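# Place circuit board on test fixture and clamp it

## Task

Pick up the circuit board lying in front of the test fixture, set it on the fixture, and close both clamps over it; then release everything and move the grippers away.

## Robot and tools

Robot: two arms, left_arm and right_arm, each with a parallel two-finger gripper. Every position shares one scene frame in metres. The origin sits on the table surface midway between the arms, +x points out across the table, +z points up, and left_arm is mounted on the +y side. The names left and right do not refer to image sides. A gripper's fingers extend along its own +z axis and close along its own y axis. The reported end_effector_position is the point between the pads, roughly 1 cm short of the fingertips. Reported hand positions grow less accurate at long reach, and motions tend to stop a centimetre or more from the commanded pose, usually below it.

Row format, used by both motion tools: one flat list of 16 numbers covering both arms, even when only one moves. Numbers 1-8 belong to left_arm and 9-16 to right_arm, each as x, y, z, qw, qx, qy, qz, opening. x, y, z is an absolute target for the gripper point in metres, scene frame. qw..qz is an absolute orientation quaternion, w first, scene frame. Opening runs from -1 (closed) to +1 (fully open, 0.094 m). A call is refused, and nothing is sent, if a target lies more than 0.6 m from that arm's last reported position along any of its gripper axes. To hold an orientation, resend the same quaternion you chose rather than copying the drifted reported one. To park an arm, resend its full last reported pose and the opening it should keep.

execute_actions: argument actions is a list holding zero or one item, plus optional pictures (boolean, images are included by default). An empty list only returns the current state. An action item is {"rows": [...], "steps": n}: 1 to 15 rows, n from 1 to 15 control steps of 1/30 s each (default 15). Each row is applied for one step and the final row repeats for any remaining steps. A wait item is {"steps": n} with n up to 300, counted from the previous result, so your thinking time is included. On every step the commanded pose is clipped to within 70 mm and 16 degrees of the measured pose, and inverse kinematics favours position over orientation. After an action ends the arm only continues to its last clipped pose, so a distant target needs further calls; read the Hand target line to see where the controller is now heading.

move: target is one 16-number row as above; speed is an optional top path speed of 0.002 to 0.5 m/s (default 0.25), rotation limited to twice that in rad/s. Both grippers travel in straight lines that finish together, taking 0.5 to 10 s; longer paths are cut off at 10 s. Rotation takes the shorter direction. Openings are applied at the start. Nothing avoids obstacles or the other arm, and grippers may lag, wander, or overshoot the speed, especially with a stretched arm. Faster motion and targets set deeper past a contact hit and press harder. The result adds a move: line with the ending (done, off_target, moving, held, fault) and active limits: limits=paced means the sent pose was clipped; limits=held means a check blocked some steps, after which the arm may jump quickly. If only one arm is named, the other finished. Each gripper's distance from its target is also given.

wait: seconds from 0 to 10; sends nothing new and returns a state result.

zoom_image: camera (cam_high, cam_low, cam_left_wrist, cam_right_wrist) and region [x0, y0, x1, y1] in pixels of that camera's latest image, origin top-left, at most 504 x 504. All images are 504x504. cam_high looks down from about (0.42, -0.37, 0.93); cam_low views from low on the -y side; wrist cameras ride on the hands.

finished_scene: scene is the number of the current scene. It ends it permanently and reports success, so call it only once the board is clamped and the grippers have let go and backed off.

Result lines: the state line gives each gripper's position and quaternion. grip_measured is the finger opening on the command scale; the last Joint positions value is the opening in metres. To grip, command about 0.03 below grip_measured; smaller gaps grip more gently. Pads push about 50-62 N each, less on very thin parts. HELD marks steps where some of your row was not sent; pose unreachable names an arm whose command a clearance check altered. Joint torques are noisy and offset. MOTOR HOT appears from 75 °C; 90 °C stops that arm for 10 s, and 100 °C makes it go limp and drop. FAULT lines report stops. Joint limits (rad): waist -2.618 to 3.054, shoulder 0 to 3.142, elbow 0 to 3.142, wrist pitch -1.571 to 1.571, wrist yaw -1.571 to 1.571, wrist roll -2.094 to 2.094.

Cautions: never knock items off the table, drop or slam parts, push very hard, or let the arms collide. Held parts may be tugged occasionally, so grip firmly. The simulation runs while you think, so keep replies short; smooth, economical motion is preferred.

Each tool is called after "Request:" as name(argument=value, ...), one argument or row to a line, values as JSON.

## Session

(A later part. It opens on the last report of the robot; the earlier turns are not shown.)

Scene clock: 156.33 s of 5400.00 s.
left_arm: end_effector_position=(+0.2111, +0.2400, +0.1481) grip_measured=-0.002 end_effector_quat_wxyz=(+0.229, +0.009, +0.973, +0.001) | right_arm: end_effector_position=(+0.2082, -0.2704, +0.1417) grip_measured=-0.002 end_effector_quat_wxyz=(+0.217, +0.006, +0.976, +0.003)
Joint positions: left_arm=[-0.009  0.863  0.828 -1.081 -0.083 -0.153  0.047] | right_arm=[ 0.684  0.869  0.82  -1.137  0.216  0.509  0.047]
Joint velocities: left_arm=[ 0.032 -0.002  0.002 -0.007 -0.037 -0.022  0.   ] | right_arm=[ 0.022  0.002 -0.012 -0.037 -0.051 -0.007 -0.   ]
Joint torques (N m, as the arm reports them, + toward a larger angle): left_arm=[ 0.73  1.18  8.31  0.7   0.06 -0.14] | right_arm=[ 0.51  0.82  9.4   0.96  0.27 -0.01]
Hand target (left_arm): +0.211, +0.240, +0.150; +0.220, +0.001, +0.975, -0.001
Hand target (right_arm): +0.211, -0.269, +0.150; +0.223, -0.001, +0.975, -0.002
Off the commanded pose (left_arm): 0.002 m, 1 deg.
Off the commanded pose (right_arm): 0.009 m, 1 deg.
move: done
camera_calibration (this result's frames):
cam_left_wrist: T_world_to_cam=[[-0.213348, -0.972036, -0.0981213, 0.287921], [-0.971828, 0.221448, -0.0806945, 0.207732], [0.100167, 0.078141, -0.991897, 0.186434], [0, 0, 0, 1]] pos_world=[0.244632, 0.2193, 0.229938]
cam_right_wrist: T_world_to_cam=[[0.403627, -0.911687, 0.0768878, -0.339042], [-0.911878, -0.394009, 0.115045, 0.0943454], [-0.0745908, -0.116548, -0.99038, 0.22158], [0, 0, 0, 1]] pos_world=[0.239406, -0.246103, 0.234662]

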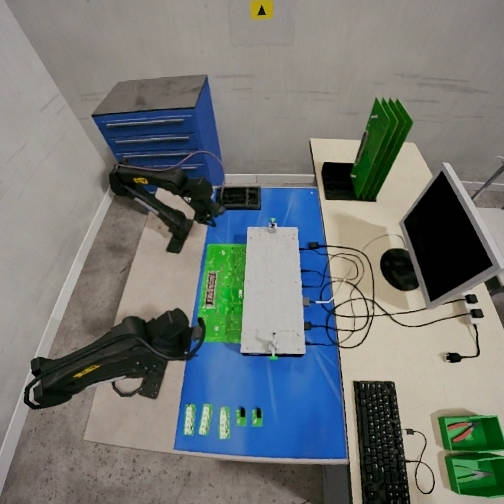

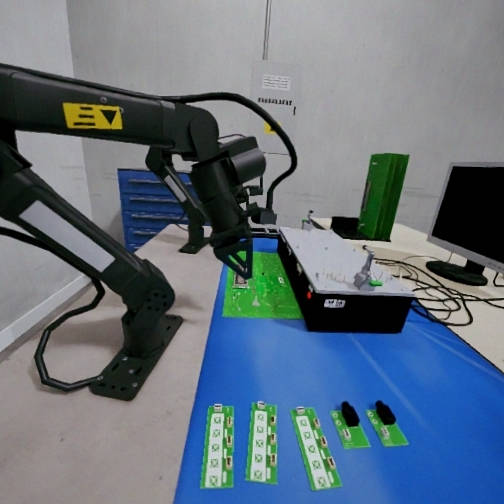

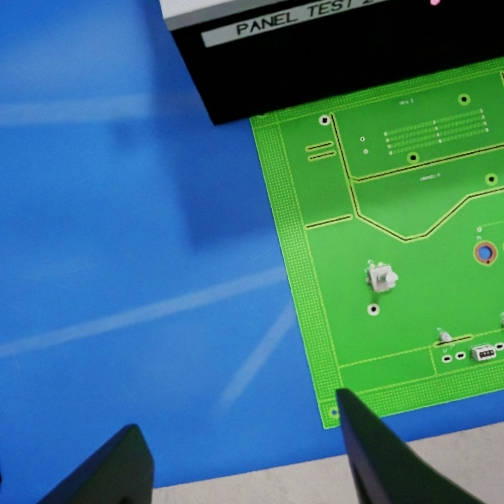

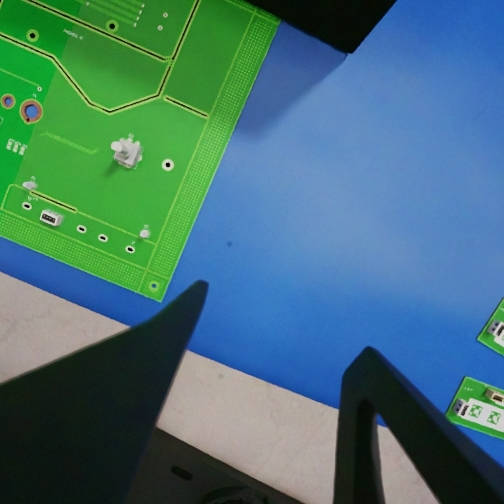

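Request:
move(
  target=[0.23,0.169,0.06,0.22,0,0.975,0,0,0.236,-0.181,0.06,0.22,0,0.975,0,0],
  speed=0.12,
)

Request:
move(
  target=[0.228,0.169,0.016,0.22,0,0.975,0,0,0.234,-0.181,0.014,0.22,0,0.975,0,0],
  speed=0.04,
)

Scene clock: 168.90 s of 5400.00 s.
left_arm: end_effector_position=(+0.2329, +0.1675, +0.0676) grip_measured=-0.002 end_effector_quat_wxyz=(+0.229, +0.001, +0.973, -0.011) | right_arm: end_effector_position=(+0.2390, -0.1775, +0.0670) grip_measured=-0.002 end_effector_quat_wxyz=(+0.224, -0.000, +0.974, +0.013)
Joint positions: left_arm=[-0.386  1.099  0.61  -0.673 -0.223 -0.52   0.047] | right_arm=[ 0.993  1.264  0.715 -0.691  0.316  0.793  0.047]
Joint velocities: left_arm=[-0.012 -0.012 -0.002 -0.051  0.022 -0.051 -0.   ] | right_arm=[-0.007  0.002  0.002  0.007  0.007  0.022 -0.002]
Joint torques (N m, as the arm reports them, + toward a larger angle): left_arm=[-0.82 -0.79  5.92  0.83 -0.32 -0.11] | right_arm=[ 0.45 -2.52  5.32  1.11  0.35  0.09]
Hand target (left_arm): +0.230, +0.170, +0.061; +0.221, +0.000, +0.975, -0.001
Hand target (right_arm): +0.236, -0.182, +0.060; +0.223, -0.001, +0.975, +0.001
Off the commanded pose (left_arm): 0.008 m, 2 deg.
Off the commanded pose (right_arm): 0.008 m, 2 deg.
After step 90, 7.93 s passed at rest.
move: done
camera_calibration (this result's frames):
cam_left_wrist: T_world_to_cam=[[-0.203379, -0.976517, -0.0710813, 0.210818], [-0.974145, 0.20911, -0.0855204, 0.241379], [0.0983759, 0.0518505, -0.993798, 0.115026], [0, 0, 0, 1]] pos_world=[0.266699, 0.149428, 0.149941]
cam_right_wrist: T_world_to_cam=[[0.417655, -0.906053, 0.0680526, -0.262885], [-0.906737, -0.410824, 0.0951437, 0.164758], [-0.0582476, -0.101443, -0.993135, 0.159733], [0, 0, 0, 1]] pos_world=[0.268491, -0.154298, 0.160851]

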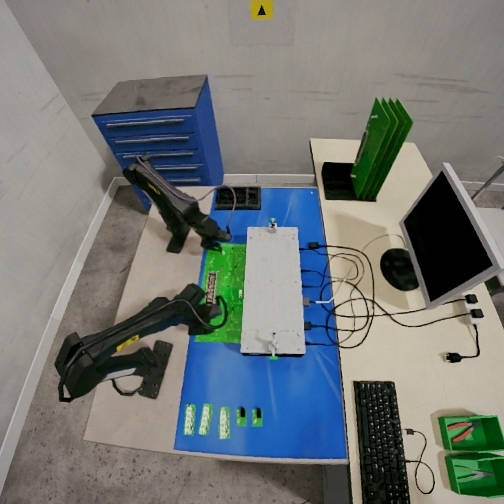

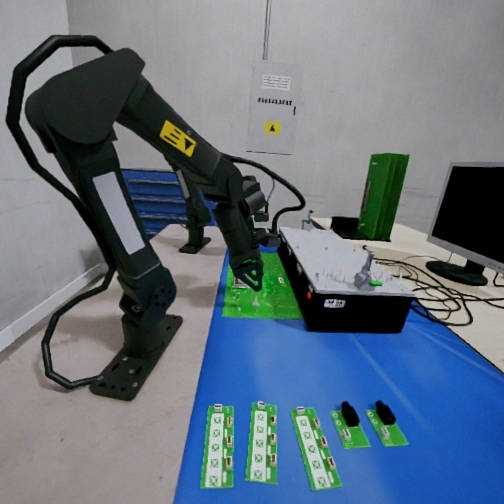

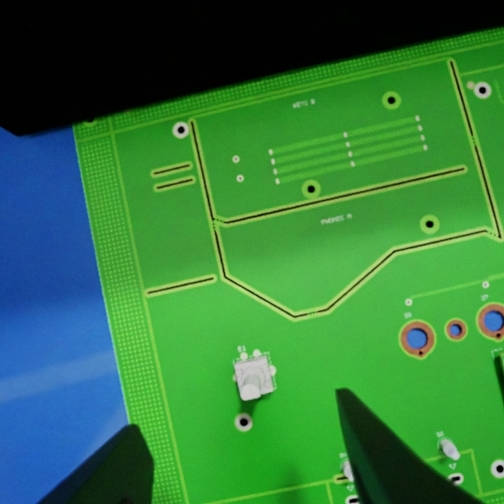

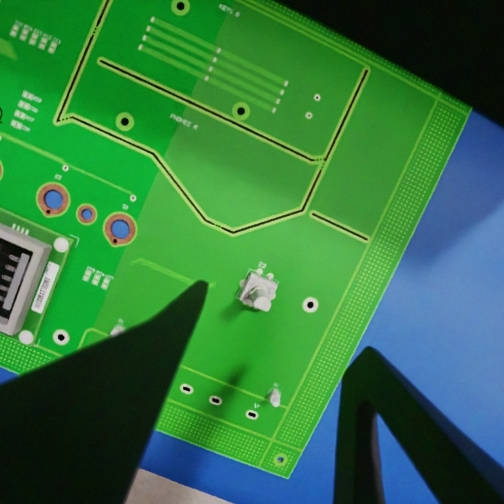

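Scene clock: 170.70 s of 5400.00 s.
left_arm: end_effector_position=(+0.2319, +0.1660, +0.0244) grip_measured=-0.002 end_effector_quat_wxyz=(+0.229, +0.000, +0.973, -0.011) | right_arm: end_effector_position=(+0.2376, -0.1763, +0.0221) grip_measured=-0.002 end_effector_quat_wxyz=(+0.223, +0.001, +0.975, +0.013)
Joint positions: left_arm=[-0.397  1.181  0.47  -0.453 -0.228 -0.531  0.047] | right_arm=[ 1.     1.355  0.585 -0.474  0.317  0.804  0.047]
Joint velocities: left_arm=[-0.012  0.012  0.007 -0.007  0.007  0.022 -0.001] | right_arm=[-0.002 -0.012 -0.007  0.022 -0.007  0.022 -0.   ]
Joint torques (N m, as the arm reports them, + toward a larger angle): left_arm=[-0.79 -0.88  5.25  0.82 -0.29 -0.15] | right_arm=[ 0.51 -2.68  4.72  1.16  0.34  0.09]
Hand target (left_arm): +0.227, +0.169, +0.017; +0.220, +0.000, +0.975, -0.000
Hand target (right_arm): +0.233, -0.182, +0.014; +0.220, -0.000, +0.975, -0.000
Off the commanded pose (left_arm): 0.010 m, 2 deg.
Off the commanded pose (right_arm): 0.010 m, 2 deg.
move: done
camera_calibration (this result's frames):
cam_left_wrist: T_world_to_cam=[[-0.202218, -0.976766, -0.0709706, 0.205853], [-0.974331, 0.207975, -0.0861737, 0.237255], [0.0989317, 0.051723, -0.993749, 0.0721791], [0, 0, 0, 1]] pos_world=[0.265651, 0.147994, 0.106783]
cam_right_wrist: T_world_to_cam=[[0.415496, -0.907203, 0.065922, -0.257809], [-0.907547, -0.40861, 0.0969297, 0.168784], [-0.0609985, -0.100101, -0.993106, 0.116081], [0, 0, 0, 1]] pos_world=[0.267379, -0.153298, 0.115916]

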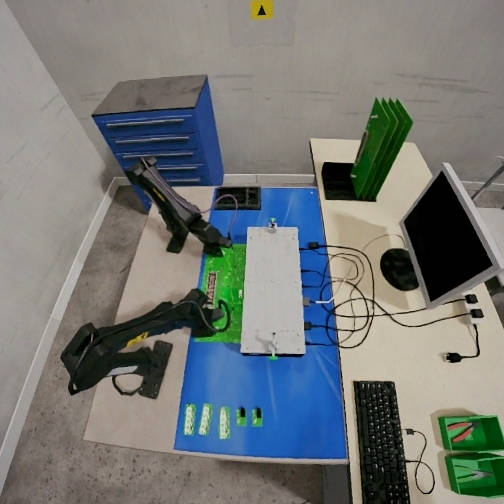

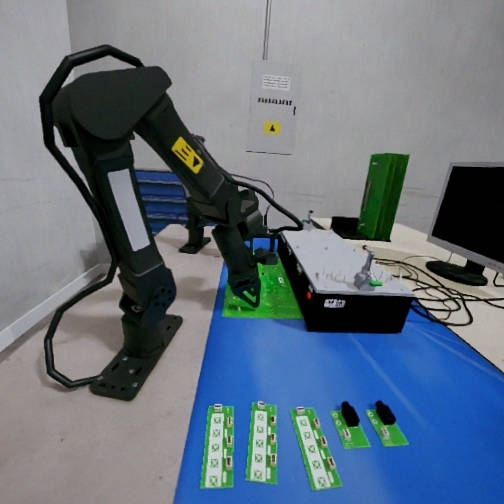

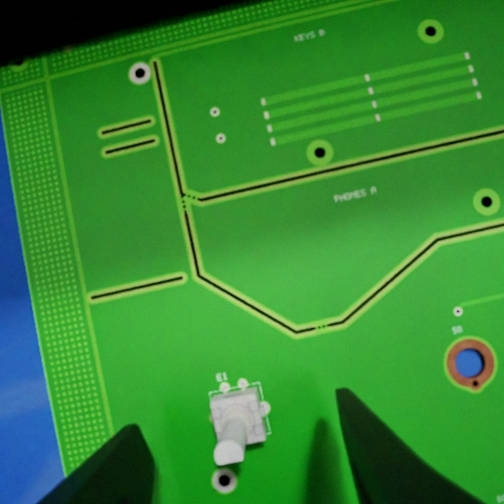

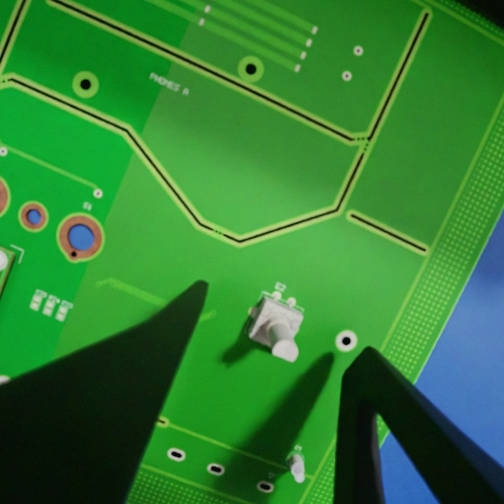

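Request:
move(
  target=[0.226,0.171,0.004,0.22,0,0.975,0,0,0.232,-0.185,0.004,0.22,0,0.975,0,0],
  speed=0.02,
)

Request:
move(
  target=[0.226,0.171,0.004,0.22,0,0.975,0,-0.93,0.232,-0.185,0.004,0.22,0,0.975,0,-0.93],
)

Scene clock: 174.93 s of 5400.00 s.
left_arm: end_effector_position=(+0.2326, +0.1658, +0.0156) grip_measured=-0.002 end_effector_quat_wxyz=(+0.235, -0.001, +0.972, -0.014) | right_arm: end_effector_position=(+0.2365, -0.1777, +0.0153) grip_measured=-0.002 end_effector_quat_wxyz=(+0.228, +0.002, +0.974, +0.018)
Joint positions: left_arm=[-0.397  1.199  0.435 -0.387 -0.229 -0.531  0.047] | right_arm=[ 1.     1.355  0.549 -0.424  0.317  0.804  0.047]
Joint velocities: left_arm=[-0.007 -0.012 -0.012  0.051  0.066  0.022  0.001] | right_arm=[-0.012 -0.002 -0.002 -0.037 -0.051  0.007 -0.   ]
Joint torques (N m, as the arm reports them, + toward a larger angle): left_arm=[-0.47 -0.66  4.93  0.88 -0.24 -0.1 ] | right_arm=[ 0.24 -1.77  4.5   1.11  0.33  0.05]
Hand target (left_arm): +0.225, +0.171, +0.005; +0.220, +0.000, +0.975, -0.000
Hand target (right_arm): +0.231, -0.185, +0.005; +0.220, -0.000, +0.975, +0.000
Off the commanded pose (left_arm): 0.014 m, 2 deg.
Off the commanded pose (right_arm): 0.014 m, 2 deg.
move: off_target (left_arm, right_arm)
camera_calibration (this result's frames):
cam_left_wrist: T_world_to_cam=[[-0.200836, -0.977285, -0.0676614, 0.204933], [-0.973415, 0.206851, -0.0983664, 0.237418], [0.110128, 0.046107, -0.992847, 0.061737], [0, 0, 0, 1]] pos_world=[0.265466, 0.148321, 0.0985155]
cam_right_wrist: T_world_to_cam=[[0.414942, -0.907839, 0.0604245, -0.257991], [-0.908344, -0.409526, 0.0848497, 0.168042], [-0.0522845, -0.090094, -0.99456, 0.108823], [0, 0, 0, 1]] pos_world=[0.265381, -0.155593, 0.109562]

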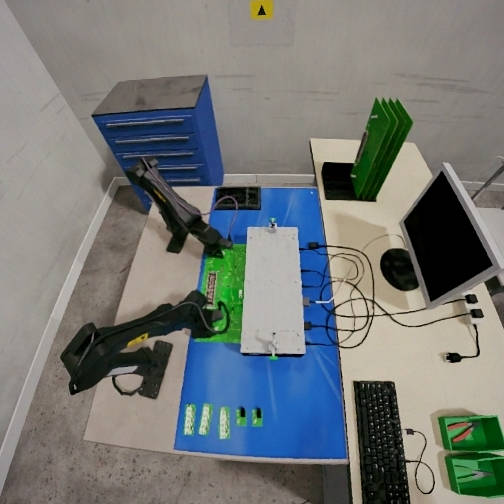

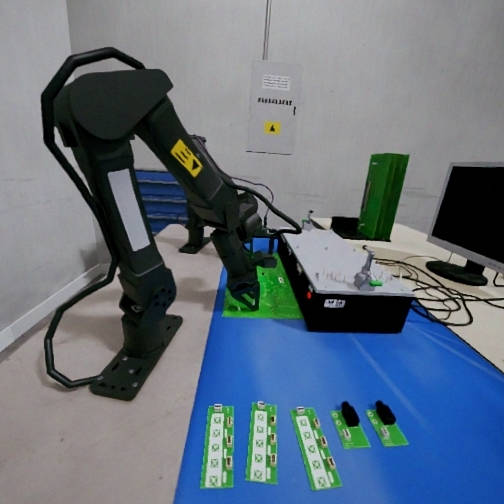

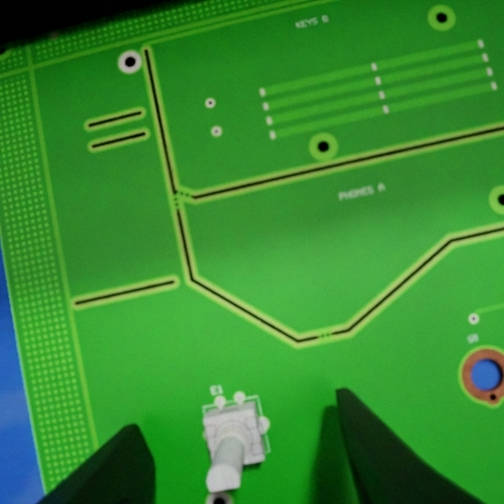

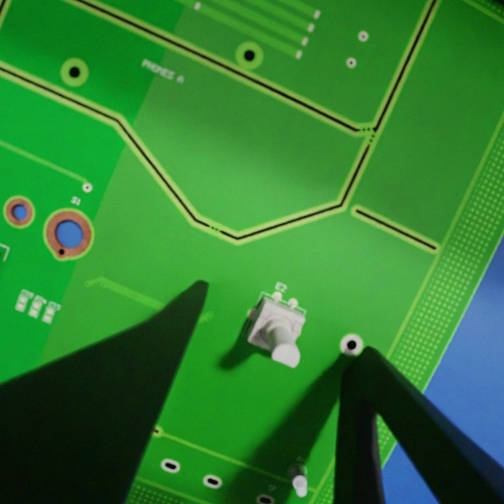

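Scene clock: 175.63 s of 5400.00 s.
left_arm: end_effector_position=(+0.2326, +0.1661, +0.0156) grip_measured=-0.776 end_effector_quat_wxyz=(+0.235, -0.001, +0.972, -0.013) | right_arm: end_effector_position=(+0.2363, -0.1776, +0.0149) grip_measured=-0.798 end_effector_quat_wxyz=(+0.227, +0.002, +0.974, +0.018)
Joint positions: left_arm=[-0.396  1.199  0.435 -0.388 -0.23  -0.533  0.011] | right_arm=[ 1.     1.357  0.549 -0.424  0.315  0.804  0.01 ]
Joint velocities: left_arm=[-0.012 -0.007 -0.012  0.022 -0.007 -0.007 -0.   ] | right_arm=[ 0.017  0.002 -0.002 -0.037 -0.022 -0.007  0.001]
Joint torques (N m, as the arm reports them, + toward a larger angle): left_arm=[-0.38 -0.52  5.    0.87 -0.22 -0.08] | right_arm=[ 0.22 -1.81  4.52  1.13  0.35  0.05]
Hand target (left_arm): +0.225, +0.171, +0.005; +0.220, +0.000, +0.975, -0.000
Hand target (right_arm): +0.232, -0.185, +0.005; +0.220, -0.000, +0.975, -0.000
Off the commanded pose (left_arm): 0.014 m, 2 deg.
Off the commanded pose (right_arm): 0.014 m, 2 deg.
move: off_target (left_arm, right_arm)
camera_calibration (this result's frames):
cam_left_wrist: T_world_to_cam=[[-0.199184, -0.977595, -0.0680721, 0.204885], [-0.973795, 0.205233, -0.0979884, 0.237662], [0.109764, 0.0467705, -0.992857, 0.0616559], [0, 0, 0, 1]] pos_world=[0.265476, 0.148634, 0.0984505]
cam_right_wrist: T_world_to_cam=[[0.415383, -0.907671, 0.0599149, -0.257879], [-0.908054, -0.409859, 0.0863346, 0.167798], [-0.0538068, -0.0902679, -0.994463, 0.108762], [0, 0, 0, 1]] pos_world=[0.265341, -0.155478, 0.109123]

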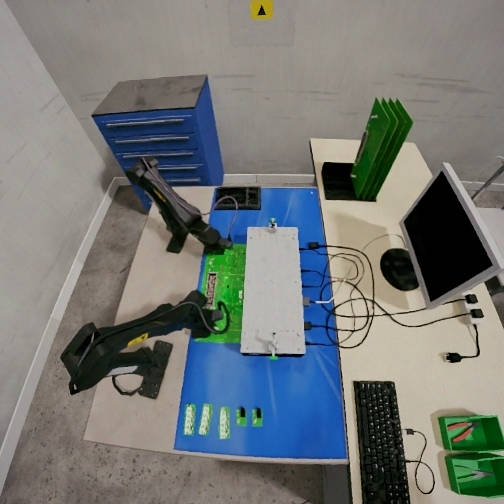

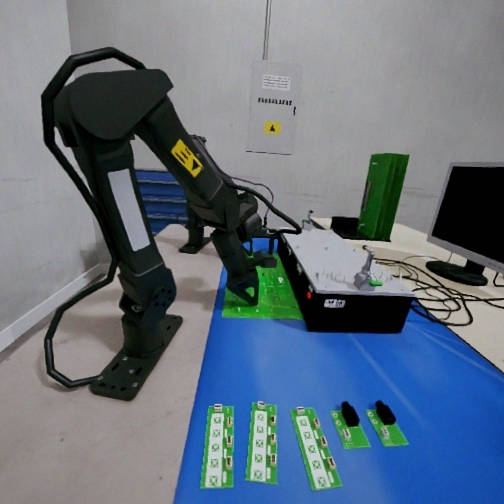

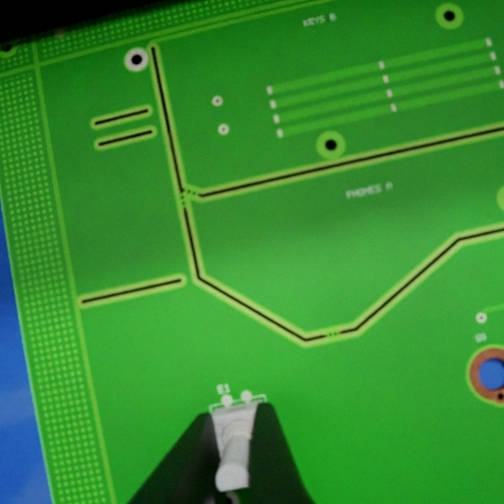

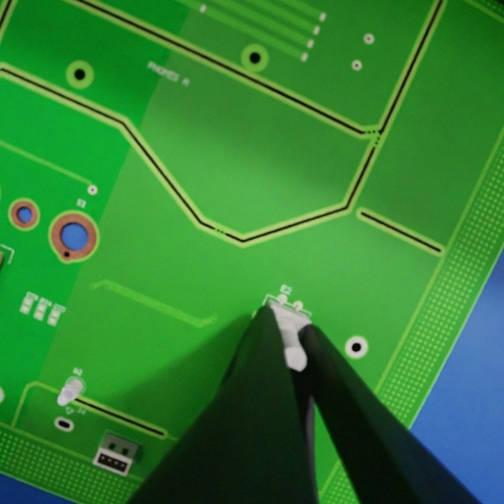

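Request:
move(
  target=[0.215,0.168,0.175,0.22,0,0.975,0,-0.83,0.215,-0.186,0.175,0.22,0,0.975,0,-0.84],
  speed=0.06,
)

Request:
move(
  target=[0.445,0.166,0.172,0.22,0,0.975,0,-0.83,0.445,-0.188,0.176,0.22,0,0.975,0,-0.84],
  speed=0.05,
)

Scene clock: 183.07 s of 5400.00 s.
left_arm: end_effector_position=(+0.2154, +0.1625, +0.1631) grip_measured=-0.776 end_effector_quat_wxyz=(+0.205, +0.004, +0.979, -0.006) | right_arm: end_effector_position=(+0.2144, -0.1790, +0.1589) grip_measured=-0.798 end_effector_quat_wxyz=(+0.201, -0.001, +0.980, +0.004)
Joint positions: left_arm=[-0.449  1.079  1.003 -1.147 -0.228 -0.583  0.011] | right_arm=[ 1.064  1.203  1.065 -1.171  0.313  0.873  0.01 ]
Joint velocities: left_arm=[-0.012 -0.007 -0.012 -0.007  0.037  0.051  0.   ] | right_arm=[-0.002  0.002 -0.002  0.037  0.007  0.037  0.   ]
Joint torques (N m, as the arm reports them, + toward a larger angle): left_arm=[-0.2  -2.84  8.73  0.59 -0.47 -0.07] | right_arm=[ 0.15 -4.48  9.52  0.59  0.58  0.03]
Hand target (left_arm): +0.217, +0.166, +0.174; +0.220, +0.000, +0.976, -0.001
Hand target (right_arm): +0.216, -0.184, +0.175; +0.221, -0.000, +0.975, +0.001
Off the commanded pose (left_arm): 0.013 m, 2 deg.
Off the commanded pose (right_arm): 0.018 m, 2 deg.
After step 90, 1.43 s passed at rest.
move: off_target (left_arm, right_arm)
camera_calibration (this result's frames):
cam_left_wrist: T_world_to_cam=[[-0.211376, -0.974754, -0.0719335, 0.210717], [-0.976139, 0.214274, -0.0352005, 0.224915], [0.0497253, 0.0627766, -0.996788, 0.221196], [0, 0, 0, 1]] pos_world=[0.25309, 0.143318, 0.24356]
cam_right_wrist: T_world_to_cam=[[0.419798, -0.905268, 0.0652594, -0.260084], [-0.901449, -0.407497, 0.146068, 0.124459], [-0.105637, -0.120147, -0.98712, 0.255259], [0, 0, 0, 1]] pos_world=[0.248341, -0.15406, 0.250765]

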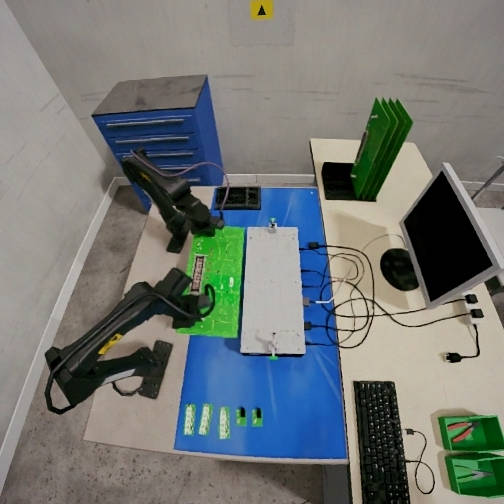

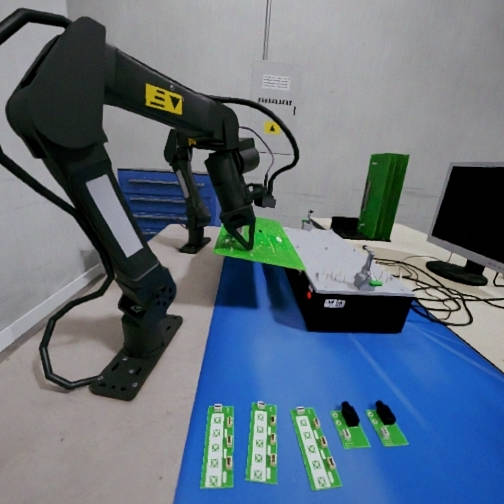

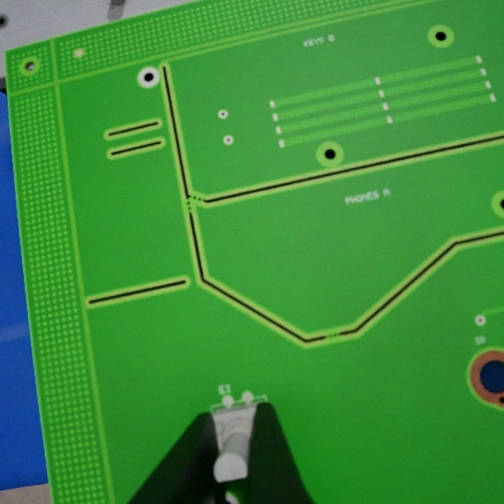

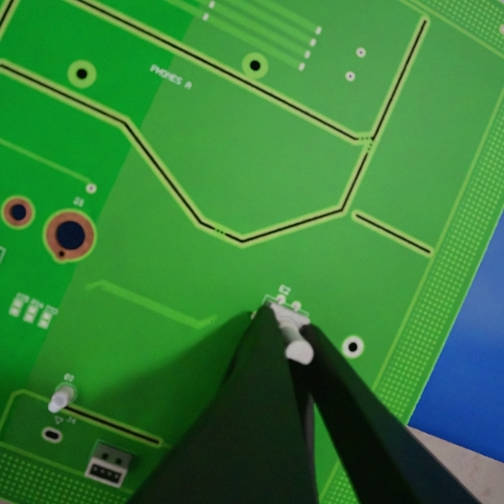

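Scene clock: 188.00 s of 5400.00 s.
left_arm: end_effector_position=(+0.4433, +0.1688, +0.1749) grip_measured=-0.828 end_effector_quat_wxyz=(+0.229, -0.002, +0.973, -0.000) | right_arm: end_effector_position=(+0.4391, -0.1910, +0.1676) grip_measured=-0.838 end_effector_quat_wxyz=(+0.213, +0.001, +0.977, -0.003)
Joint positions: left_arm=[-0.08   1.827  1.681 -0.976 -0.117 -0.24   0.008] | right_arm=[ 0.549  1.837  1.681 -1.019  0.171  0.371  0.008]
Joint velocities: left_arm=[-0.002 -0.017  0.002 -0.051  0.095 -0.022 -0.   ] | right_arm=[ 0.002 -0.002  0.002  0.007 -0.051 -0.022 -0.   ]
Joint torques (N m, as the arm reports them, + toward a larger angle): left_arm=[ 0.73 -7.14  8.39  0.73  0.04  0.03] | right_arm=[-0.51 -8.03  9.58  1.02  0.05 -0.01]
Hand target (left_arm): +0.444, +0.170, +0.172; +0.220, -0.000, +0.976, +0.001
Hand target (right_arm): +0.444, -0.192, +0.174; +0.216, +0.001, +0.976, -0.001
Off the commanded pose (left_arm): 0.004 m, 1 deg.
Off the commanded pose (right_arm): 0.011 m, 1 deg.
move: off_target (right_arm); limits=paced
camera_calibration (this result's frames):
cam_left_wrist: T_world_to_cam=[[-0.192575, -0.977069, -0.0908402, 0.261305], [-0.976344, 0.200059, -0.082027, 0.457123], [0.0983194, 0.072895, -0.992482, 0.197175], [0, 0, 0, 1]] pos_world=[0.477245, 0.149489, 0.256926]
cam_right_wrist: T_world_to_cam=[[0.410951, -0.907502, 0.0869421, -0.366053], [-0.907902, -0.398746, 0.129288, 0.328166], [-0.0826612, -0.132066, -0.987788, 0.273902], [0, 0, 0, 1]] pos_world=[0.471014, -0.165166, 0.259955]

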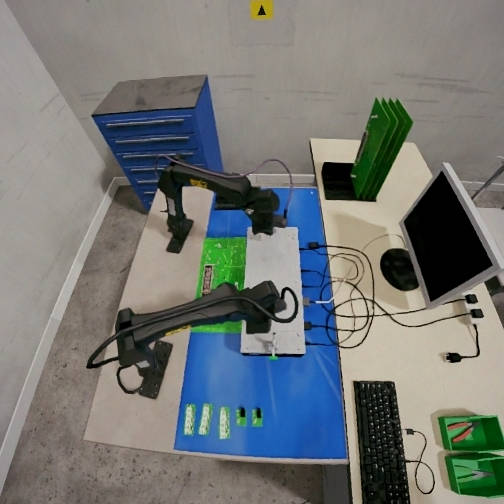

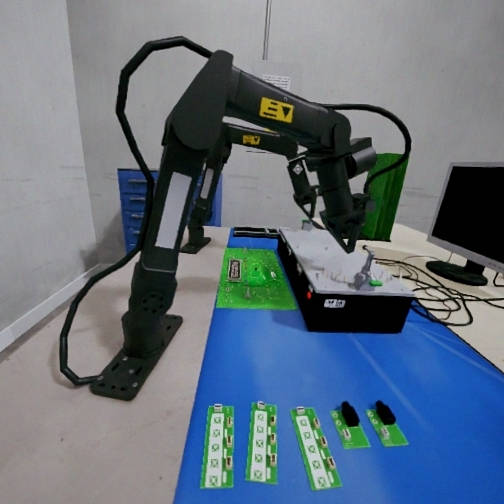

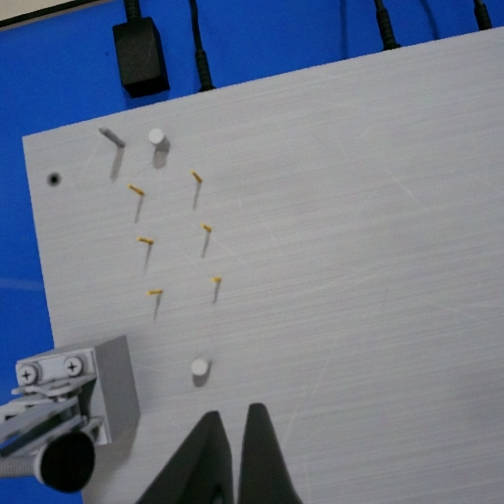

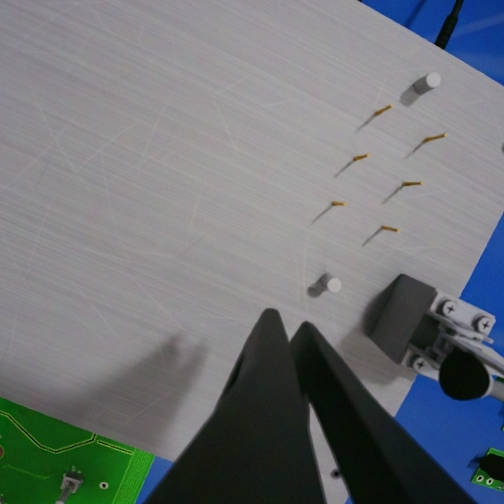

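Request:
move(
  target=[0.28,0.17,0.26,0.22,0,0.975,0,0,0.28,-0.19,0.26,0.22,0,0.975,0,0],
)

Request:
move(
  target=[0.22,0.19,0.15,0.22,0,0.975,0,0,0.22,-0.17,0.15,0.22,0,0.975,0,0],
  speed=0.15,
)

Scene clock: 196.60 s of 5400.00 s.
left_arm: end_effector_position=(+0.2872, +0.1638, +0.2589) grip_measured=-0.002 end_effector_quat_wxyz=(+0.222, +0.002, +0.975, -0.006) | right_arm: end_effector_position=(+0.2835, -0.1845, +0.2543) grip_measured=-0.002 end_effector_quat_wxyz=(+0.213, -0.004, +0.977, +0.001)
Joint positions: left_arm=[-0.271  1.371  1.567 -1.353 -0.18  -0.411  0.047] | right_arm=[ 0.83   1.427  1.605 -1.406  0.263  0.631  0.047]
Joint velocities: left_arm=[-0.012  0.002 -0.017 -0.066 -0.037 -0.095  0.001] | right_arm=[-0.022  0.012 -0.017  0.022  0.051  0.051  0.   ]
Joint torques (N m, as the arm reports them, + toward a larger angle): left_arm=[-0.66 -4.57  6.07  0.61 -0.25 -0.09] | right_arm=[ 0.42 -5.18  7.57  0.92  0.33  0.11]
Hand target (left_arm): +0.281, +0.167, +0.260; +0.220, +0.000, +0.975, -0.000
Hand target (right_arm): +0.281, -0.187, +0.262; +0.222, -0.000, +0.975, +0.001
Off the commanded pose (left_arm): 0.010 m, 1 deg.
Off the commanded pose (right_arm): 0.009 m, 1 deg.
After step 90, 4.20 s passed at rest.
move: done
camera_calibration (this result's frames):
cam_left_wrist: T_world_to_cam=[[-0.20458, -0.975614, -0.0795239, 0.234256], [-0.975111, 0.210219, -0.0704766, 0.307588], [0.0854754, 0.0631264, -0.994338, 0.302034], [0, 0, 0, 1]] pos_world=[0.32204, 0.144816, 0.34063]
cam_right_wrist: T_world_to_cam=[[0.421082, -0.903398, 0.0810062, -0.304328], [-0.903389, -0.409732, 0.126524, 0.175685], [-0.0811103, -0.126457, -0.98865, 0.348344], [0, 0, 0, 1]] pos_world=[0.315113, -0.158895, 0.346815]

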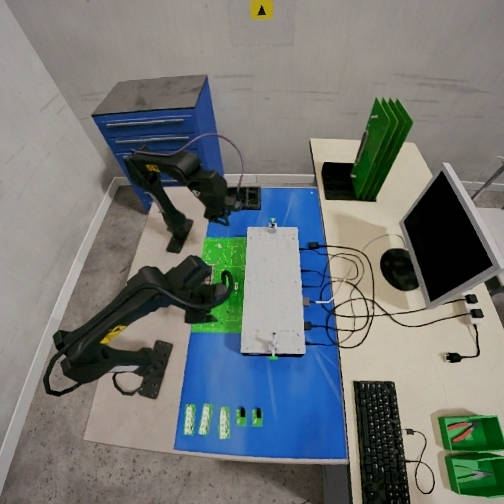

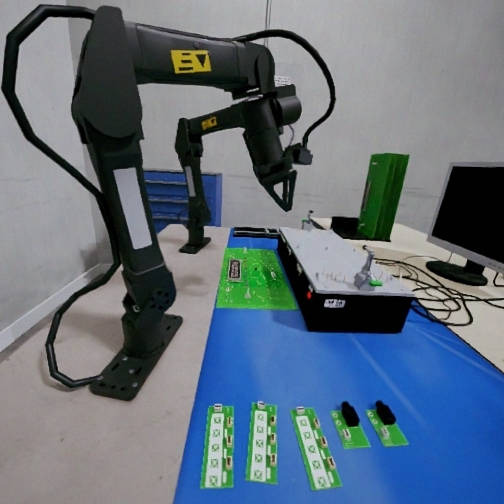

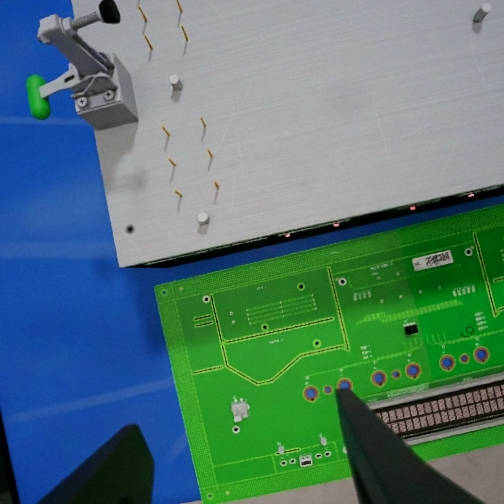

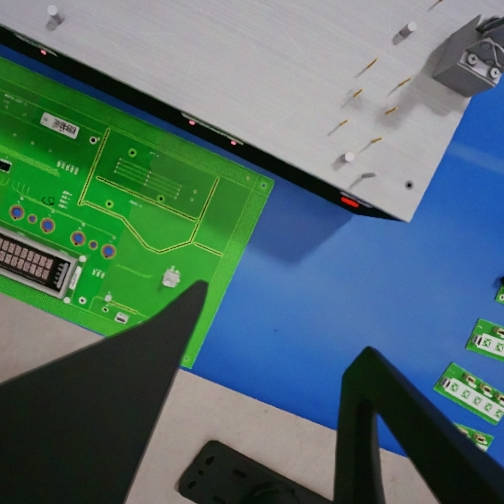

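Scene clock: 198.07 s of 5400.00 s.
left_arm: end_effector_position=(+0.2206, +0.1877, +0.1474) grip_measured=-0.002 end_effector_quat_wxyz=(+0.209, +0.003, +0.978, +0.001) | right_arm: end_effector_position=(+0.2205, -0.1669, +0.1481) grip_measured=-0.002 end_effector_quat_wxyz=(+0.210, -0.003, +0.978, -0.003)
Joint positions: left_arm=[-0.319  1.027  0.909 -1.079 -0.199 -0.458  0.047] | right_arm=[ 1.093  1.254  1.05  -1.113  0.343  0.897  0.047]
Joint velocities: left_arm=[-0.022 -0.022 -0.007  0.051  0.007 -0.051 -0.001] | right_arm=[ 0.007 -0.002  0.022  0.051 -0.022  0.051 -0.001]
Joint torques (N m, as the arm reports them, + toward a larger angle): left_arm=[-0.85 -3.35  5.91  0.82 -0.27 -0.09] | right_arm=[ 0.53 -5.59  5.46  0.93  0.34  0.09]
Hand target (left_arm): +0.219, +0.189, +0.150; +0.220, +0.000, +0.975, -0.001
Hand target (right_arm): +0.219, -0.170, +0.151; +0.222, -0.000, +0.975, +0.001
Off the commanded pose (left_arm): 0.004 m, 1 deg.
Off the commanded pose (right_arm): 0.004 m, 1 deg.
move: done
camera_calibration (this result's frames):
cam_left_wrist: T_world_to_cam=[[-0.20541, -0.974826, -0.0867218, 0.236186], [-0.976949, 0.209503, -0.0409731, 0.22601], [0.0581101, 0.0763065, -0.99539, 0.199013], [0, 0, 0, 1]] pos_world=[0.257751, 0.167705, 0.227838]
cam_right_wrist: T_world_to_cam=[[0.418673, -0.90415, 0.0850046, -0.253497], [-0.903901, -0.40586, 0.135058, 0.138902], [-0.0876128, -0.133381, -0.987185, 0.240505], [0, 0, 0, 1]] pos_world=[0.252758, -0.140746, 0.240212]

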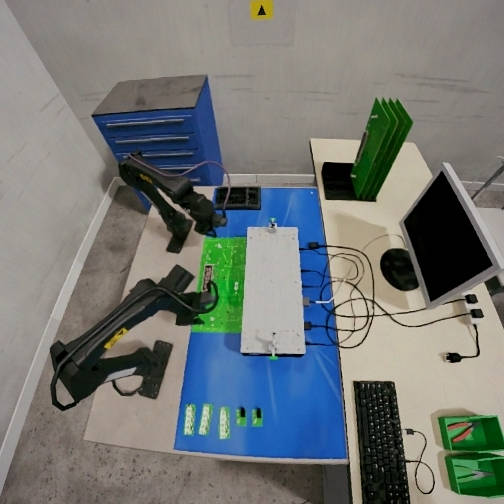

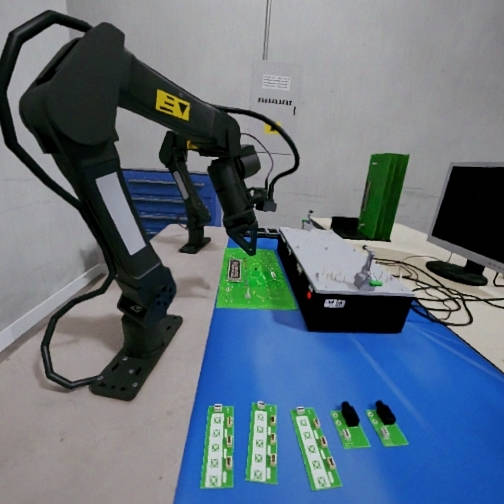

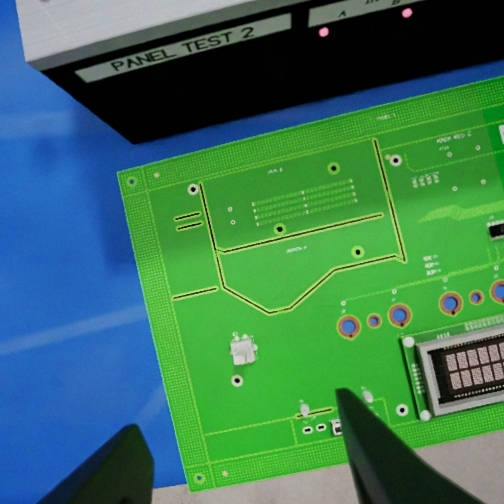

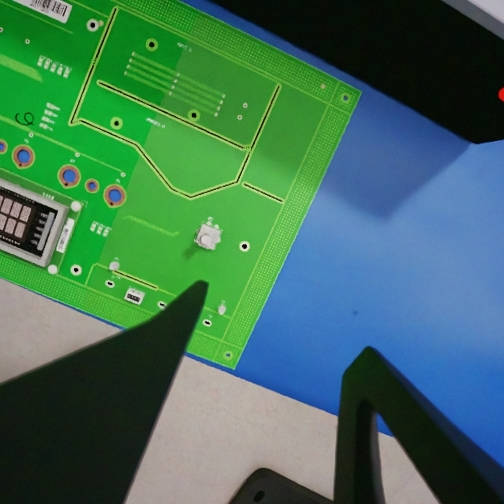

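Request:
move(
  target=[0.211,0.201,0.06,0.22,0,0.975,0,0,0.219,-0.146,0.06,0.22,0,0.975,0,0],
  speed=0.12,
)

Request:
move(
  target=[0.209,0.201,0.016,0.22,0,0.975,0,0,0.217,-0.146,0.014,0.22,0,0.975,0,0],
  speed=0.04,
)

Scene clock: 209.37 s of 5400.00 s.
left_arm: end_effector_position=(+0.2101, +0.2002, +0.0579) grip_measured=-0.002 end_effector_quat_wxyz=(+0.211, +0.000, +0.977, +0.006) | right_arm: end_effector_position=(+0.2202, -0.1431, +0.0663) grip_measured=-0.002 end_effector_quat_wxyz=(+0.219, +0.001, +0.976, +0.012)
Joint positions: left_arm=[-0.291  0.974  0.529 -0.747 -0.199 -0.435  0.047] | right_arm=[ 1.155  1.358  0.789 -0.735  0.356  0.963  0.047]
Joint velocities: left_arm=[ 0.002  0.002  0.002 -0.037 -0.007  0.007 -0.001] | right_arm=[ 0.002 -0.022  0.007 -0.022 -0.022 -0.037 -0.001]
Joint torques (N m, as the arm reports them, + toward a larger angle): left_arm=[ 0.85 -3.06  6.01  0.77 -0.1   0.05] | right_arm=[ 0.48 -3.25  5.31  0.94  0.38  0.09]
Hand target (left_arm): +0.210, +0.201, +0.060; +0.220, -0.000, +0.976, +0.001
Hand target (right_arm): +0.218, -0.147, +0.060; +0.220, -0.000, +0.975, +0.001
Off the commanded pose (left_arm): 0.002 m, 1 deg.
Off the commanded pose (right_arm): 0.007 m, 1 deg.
After step 90, 6.90 s passed at rest.
move: done
camera_calibration (this result's frames):
cam_left_wrist: T_world_to_cam=[[-0.198807, -0.975391, -0.0953373, 0.237643], [-0.978119, 0.203562, -0.0429627, 0.211008], [0.0613125, 0.08471, -0.994517, 0.107252], [0, 0, 0, 1]] pos_world=[0.24706, 0.179756, 0.138386]
cam_right_wrist: T_world_to_cam=[[0.416464, -0.90687, 0.0643794, -0.223397], [-0.906448, -0.408725, 0.106285, 0.161327], [-0.070073, -0.10262, -0.992249, 0.163838], [0, 0, 0, 1]] pos_world=[0.250752, -0.119841, 0.159804]

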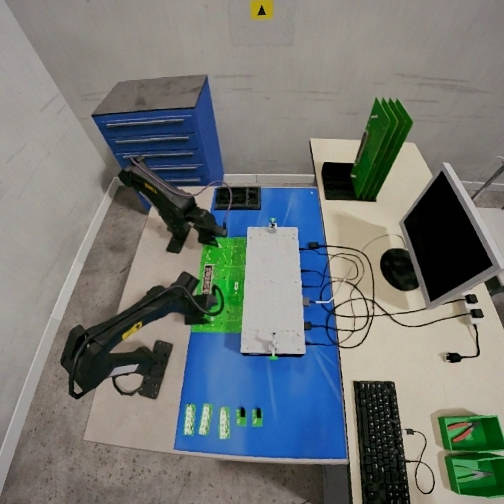

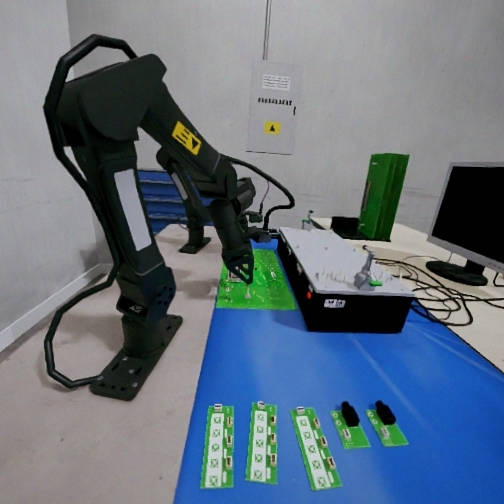

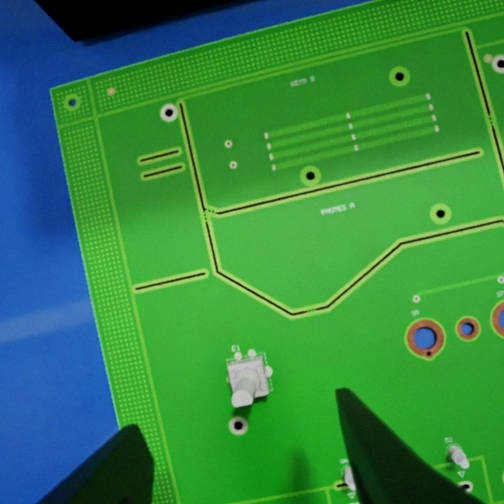

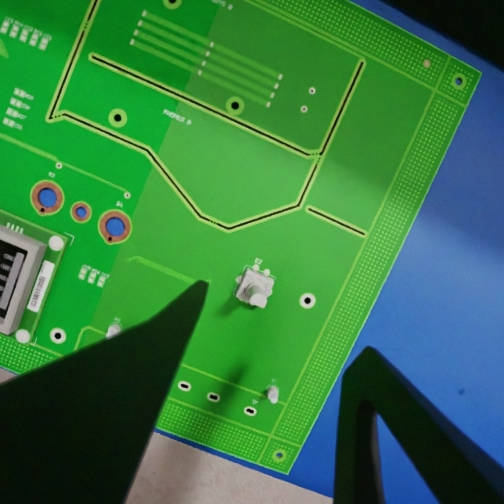

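Scene clock: 211.17 s of 5400.00 s.
left_arm: end_effector_position=(+0.2132, +0.1986, +0.0245) grip_measured=-0.002 end_effector_quat_wxyz=(+0.233, -0.002, +0.972, -0.006) | right_arm: end_effector_position=(+0.2199, -0.1406, +0.0218) grip_measured=-0.002 end_effector_quat_wxyz=(+0.220, +0.002, +0.975, +0.014)
Joint positions: left_arm=[-0.291  0.992  0.377 -0.525 -0.199 -0.435  0.047] | right_arm=[ 1.162  1.449  0.666 -0.519  0.359  0.971  0.047]
Joint velocities: left_arm=[ 0.002 -0.027 -0.007  0.007  0.022  0.007  0.   ] | right_arm=[ 0.007 -0.012  0.012  0.037 -0.022  0.007 -0.   ]
Joint torques (N m, as the arm reports them, + toward a larger angle): left_arm=[ 0.35  0.23  5.67  0.87 -0.09 -0.02] | right_arm=[ 0.52 -3.42  4.58  1.04  0.36  0.09]
Hand target (left_arm): +0.208, +0.201, +0.017; +0.220, -0.000, +0.975, +0.000
Hand target (right_arm): +0.217, -0.147, +0.014; +0.220, -0.000, +0.975, +0.000
Off the commanded pose (left_arm): 0.010 m, 2 deg.
Off the commanded pose (right_arm): 0.010 m, 2 deg.
move: done
camera_calibration (this result's frames):
cam_left_wrist: T_world_to_cam=[[-0.194728, -0.977481, -0.0813095, 0.232735], [-0.974983, 0.201955, -0.092858, 0.213773], [0.107188, 0.0611933, -0.992354, 0.0688176], [0, 0, 0, 1]] pos_world=[0.246369, 0.180111, 0.107066]
cam_right_wrist: T_world_to_cam=[[0.415119, -0.907689, 0.0614583, -0.217889], [-0.90727, -0.408032, 0.101839, 0.167249], [-0.0673616, -0.0980348, -0.992901, 0.119951], [0, 0, 0, 1]] pos_world=[0.25027, -0.117773, 0.115458]

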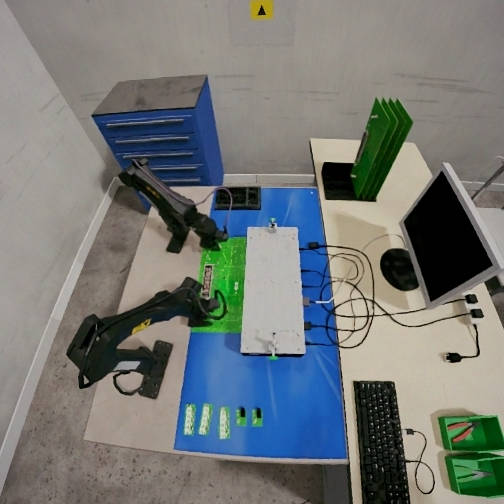

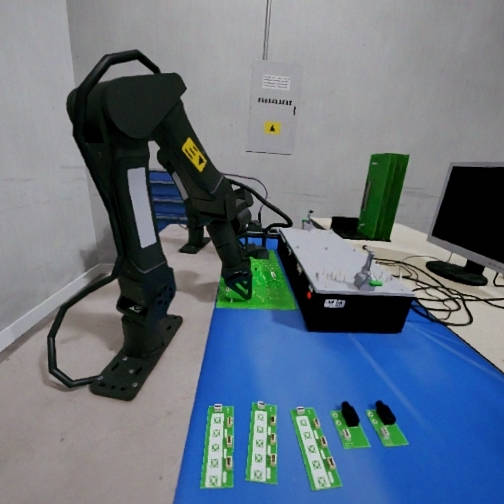

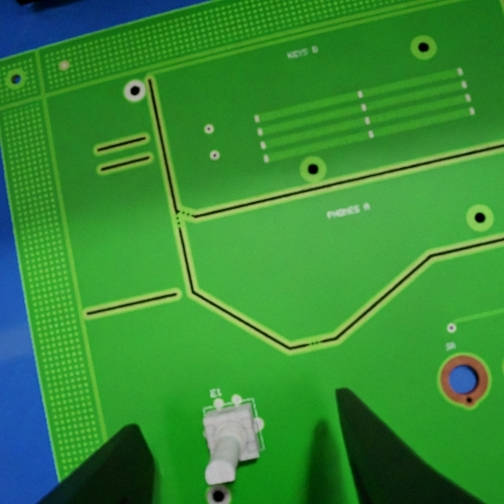

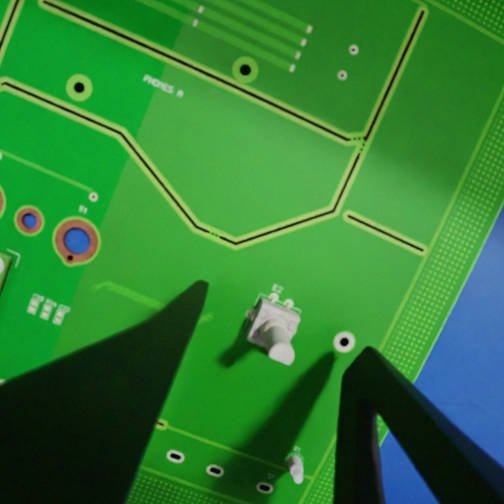

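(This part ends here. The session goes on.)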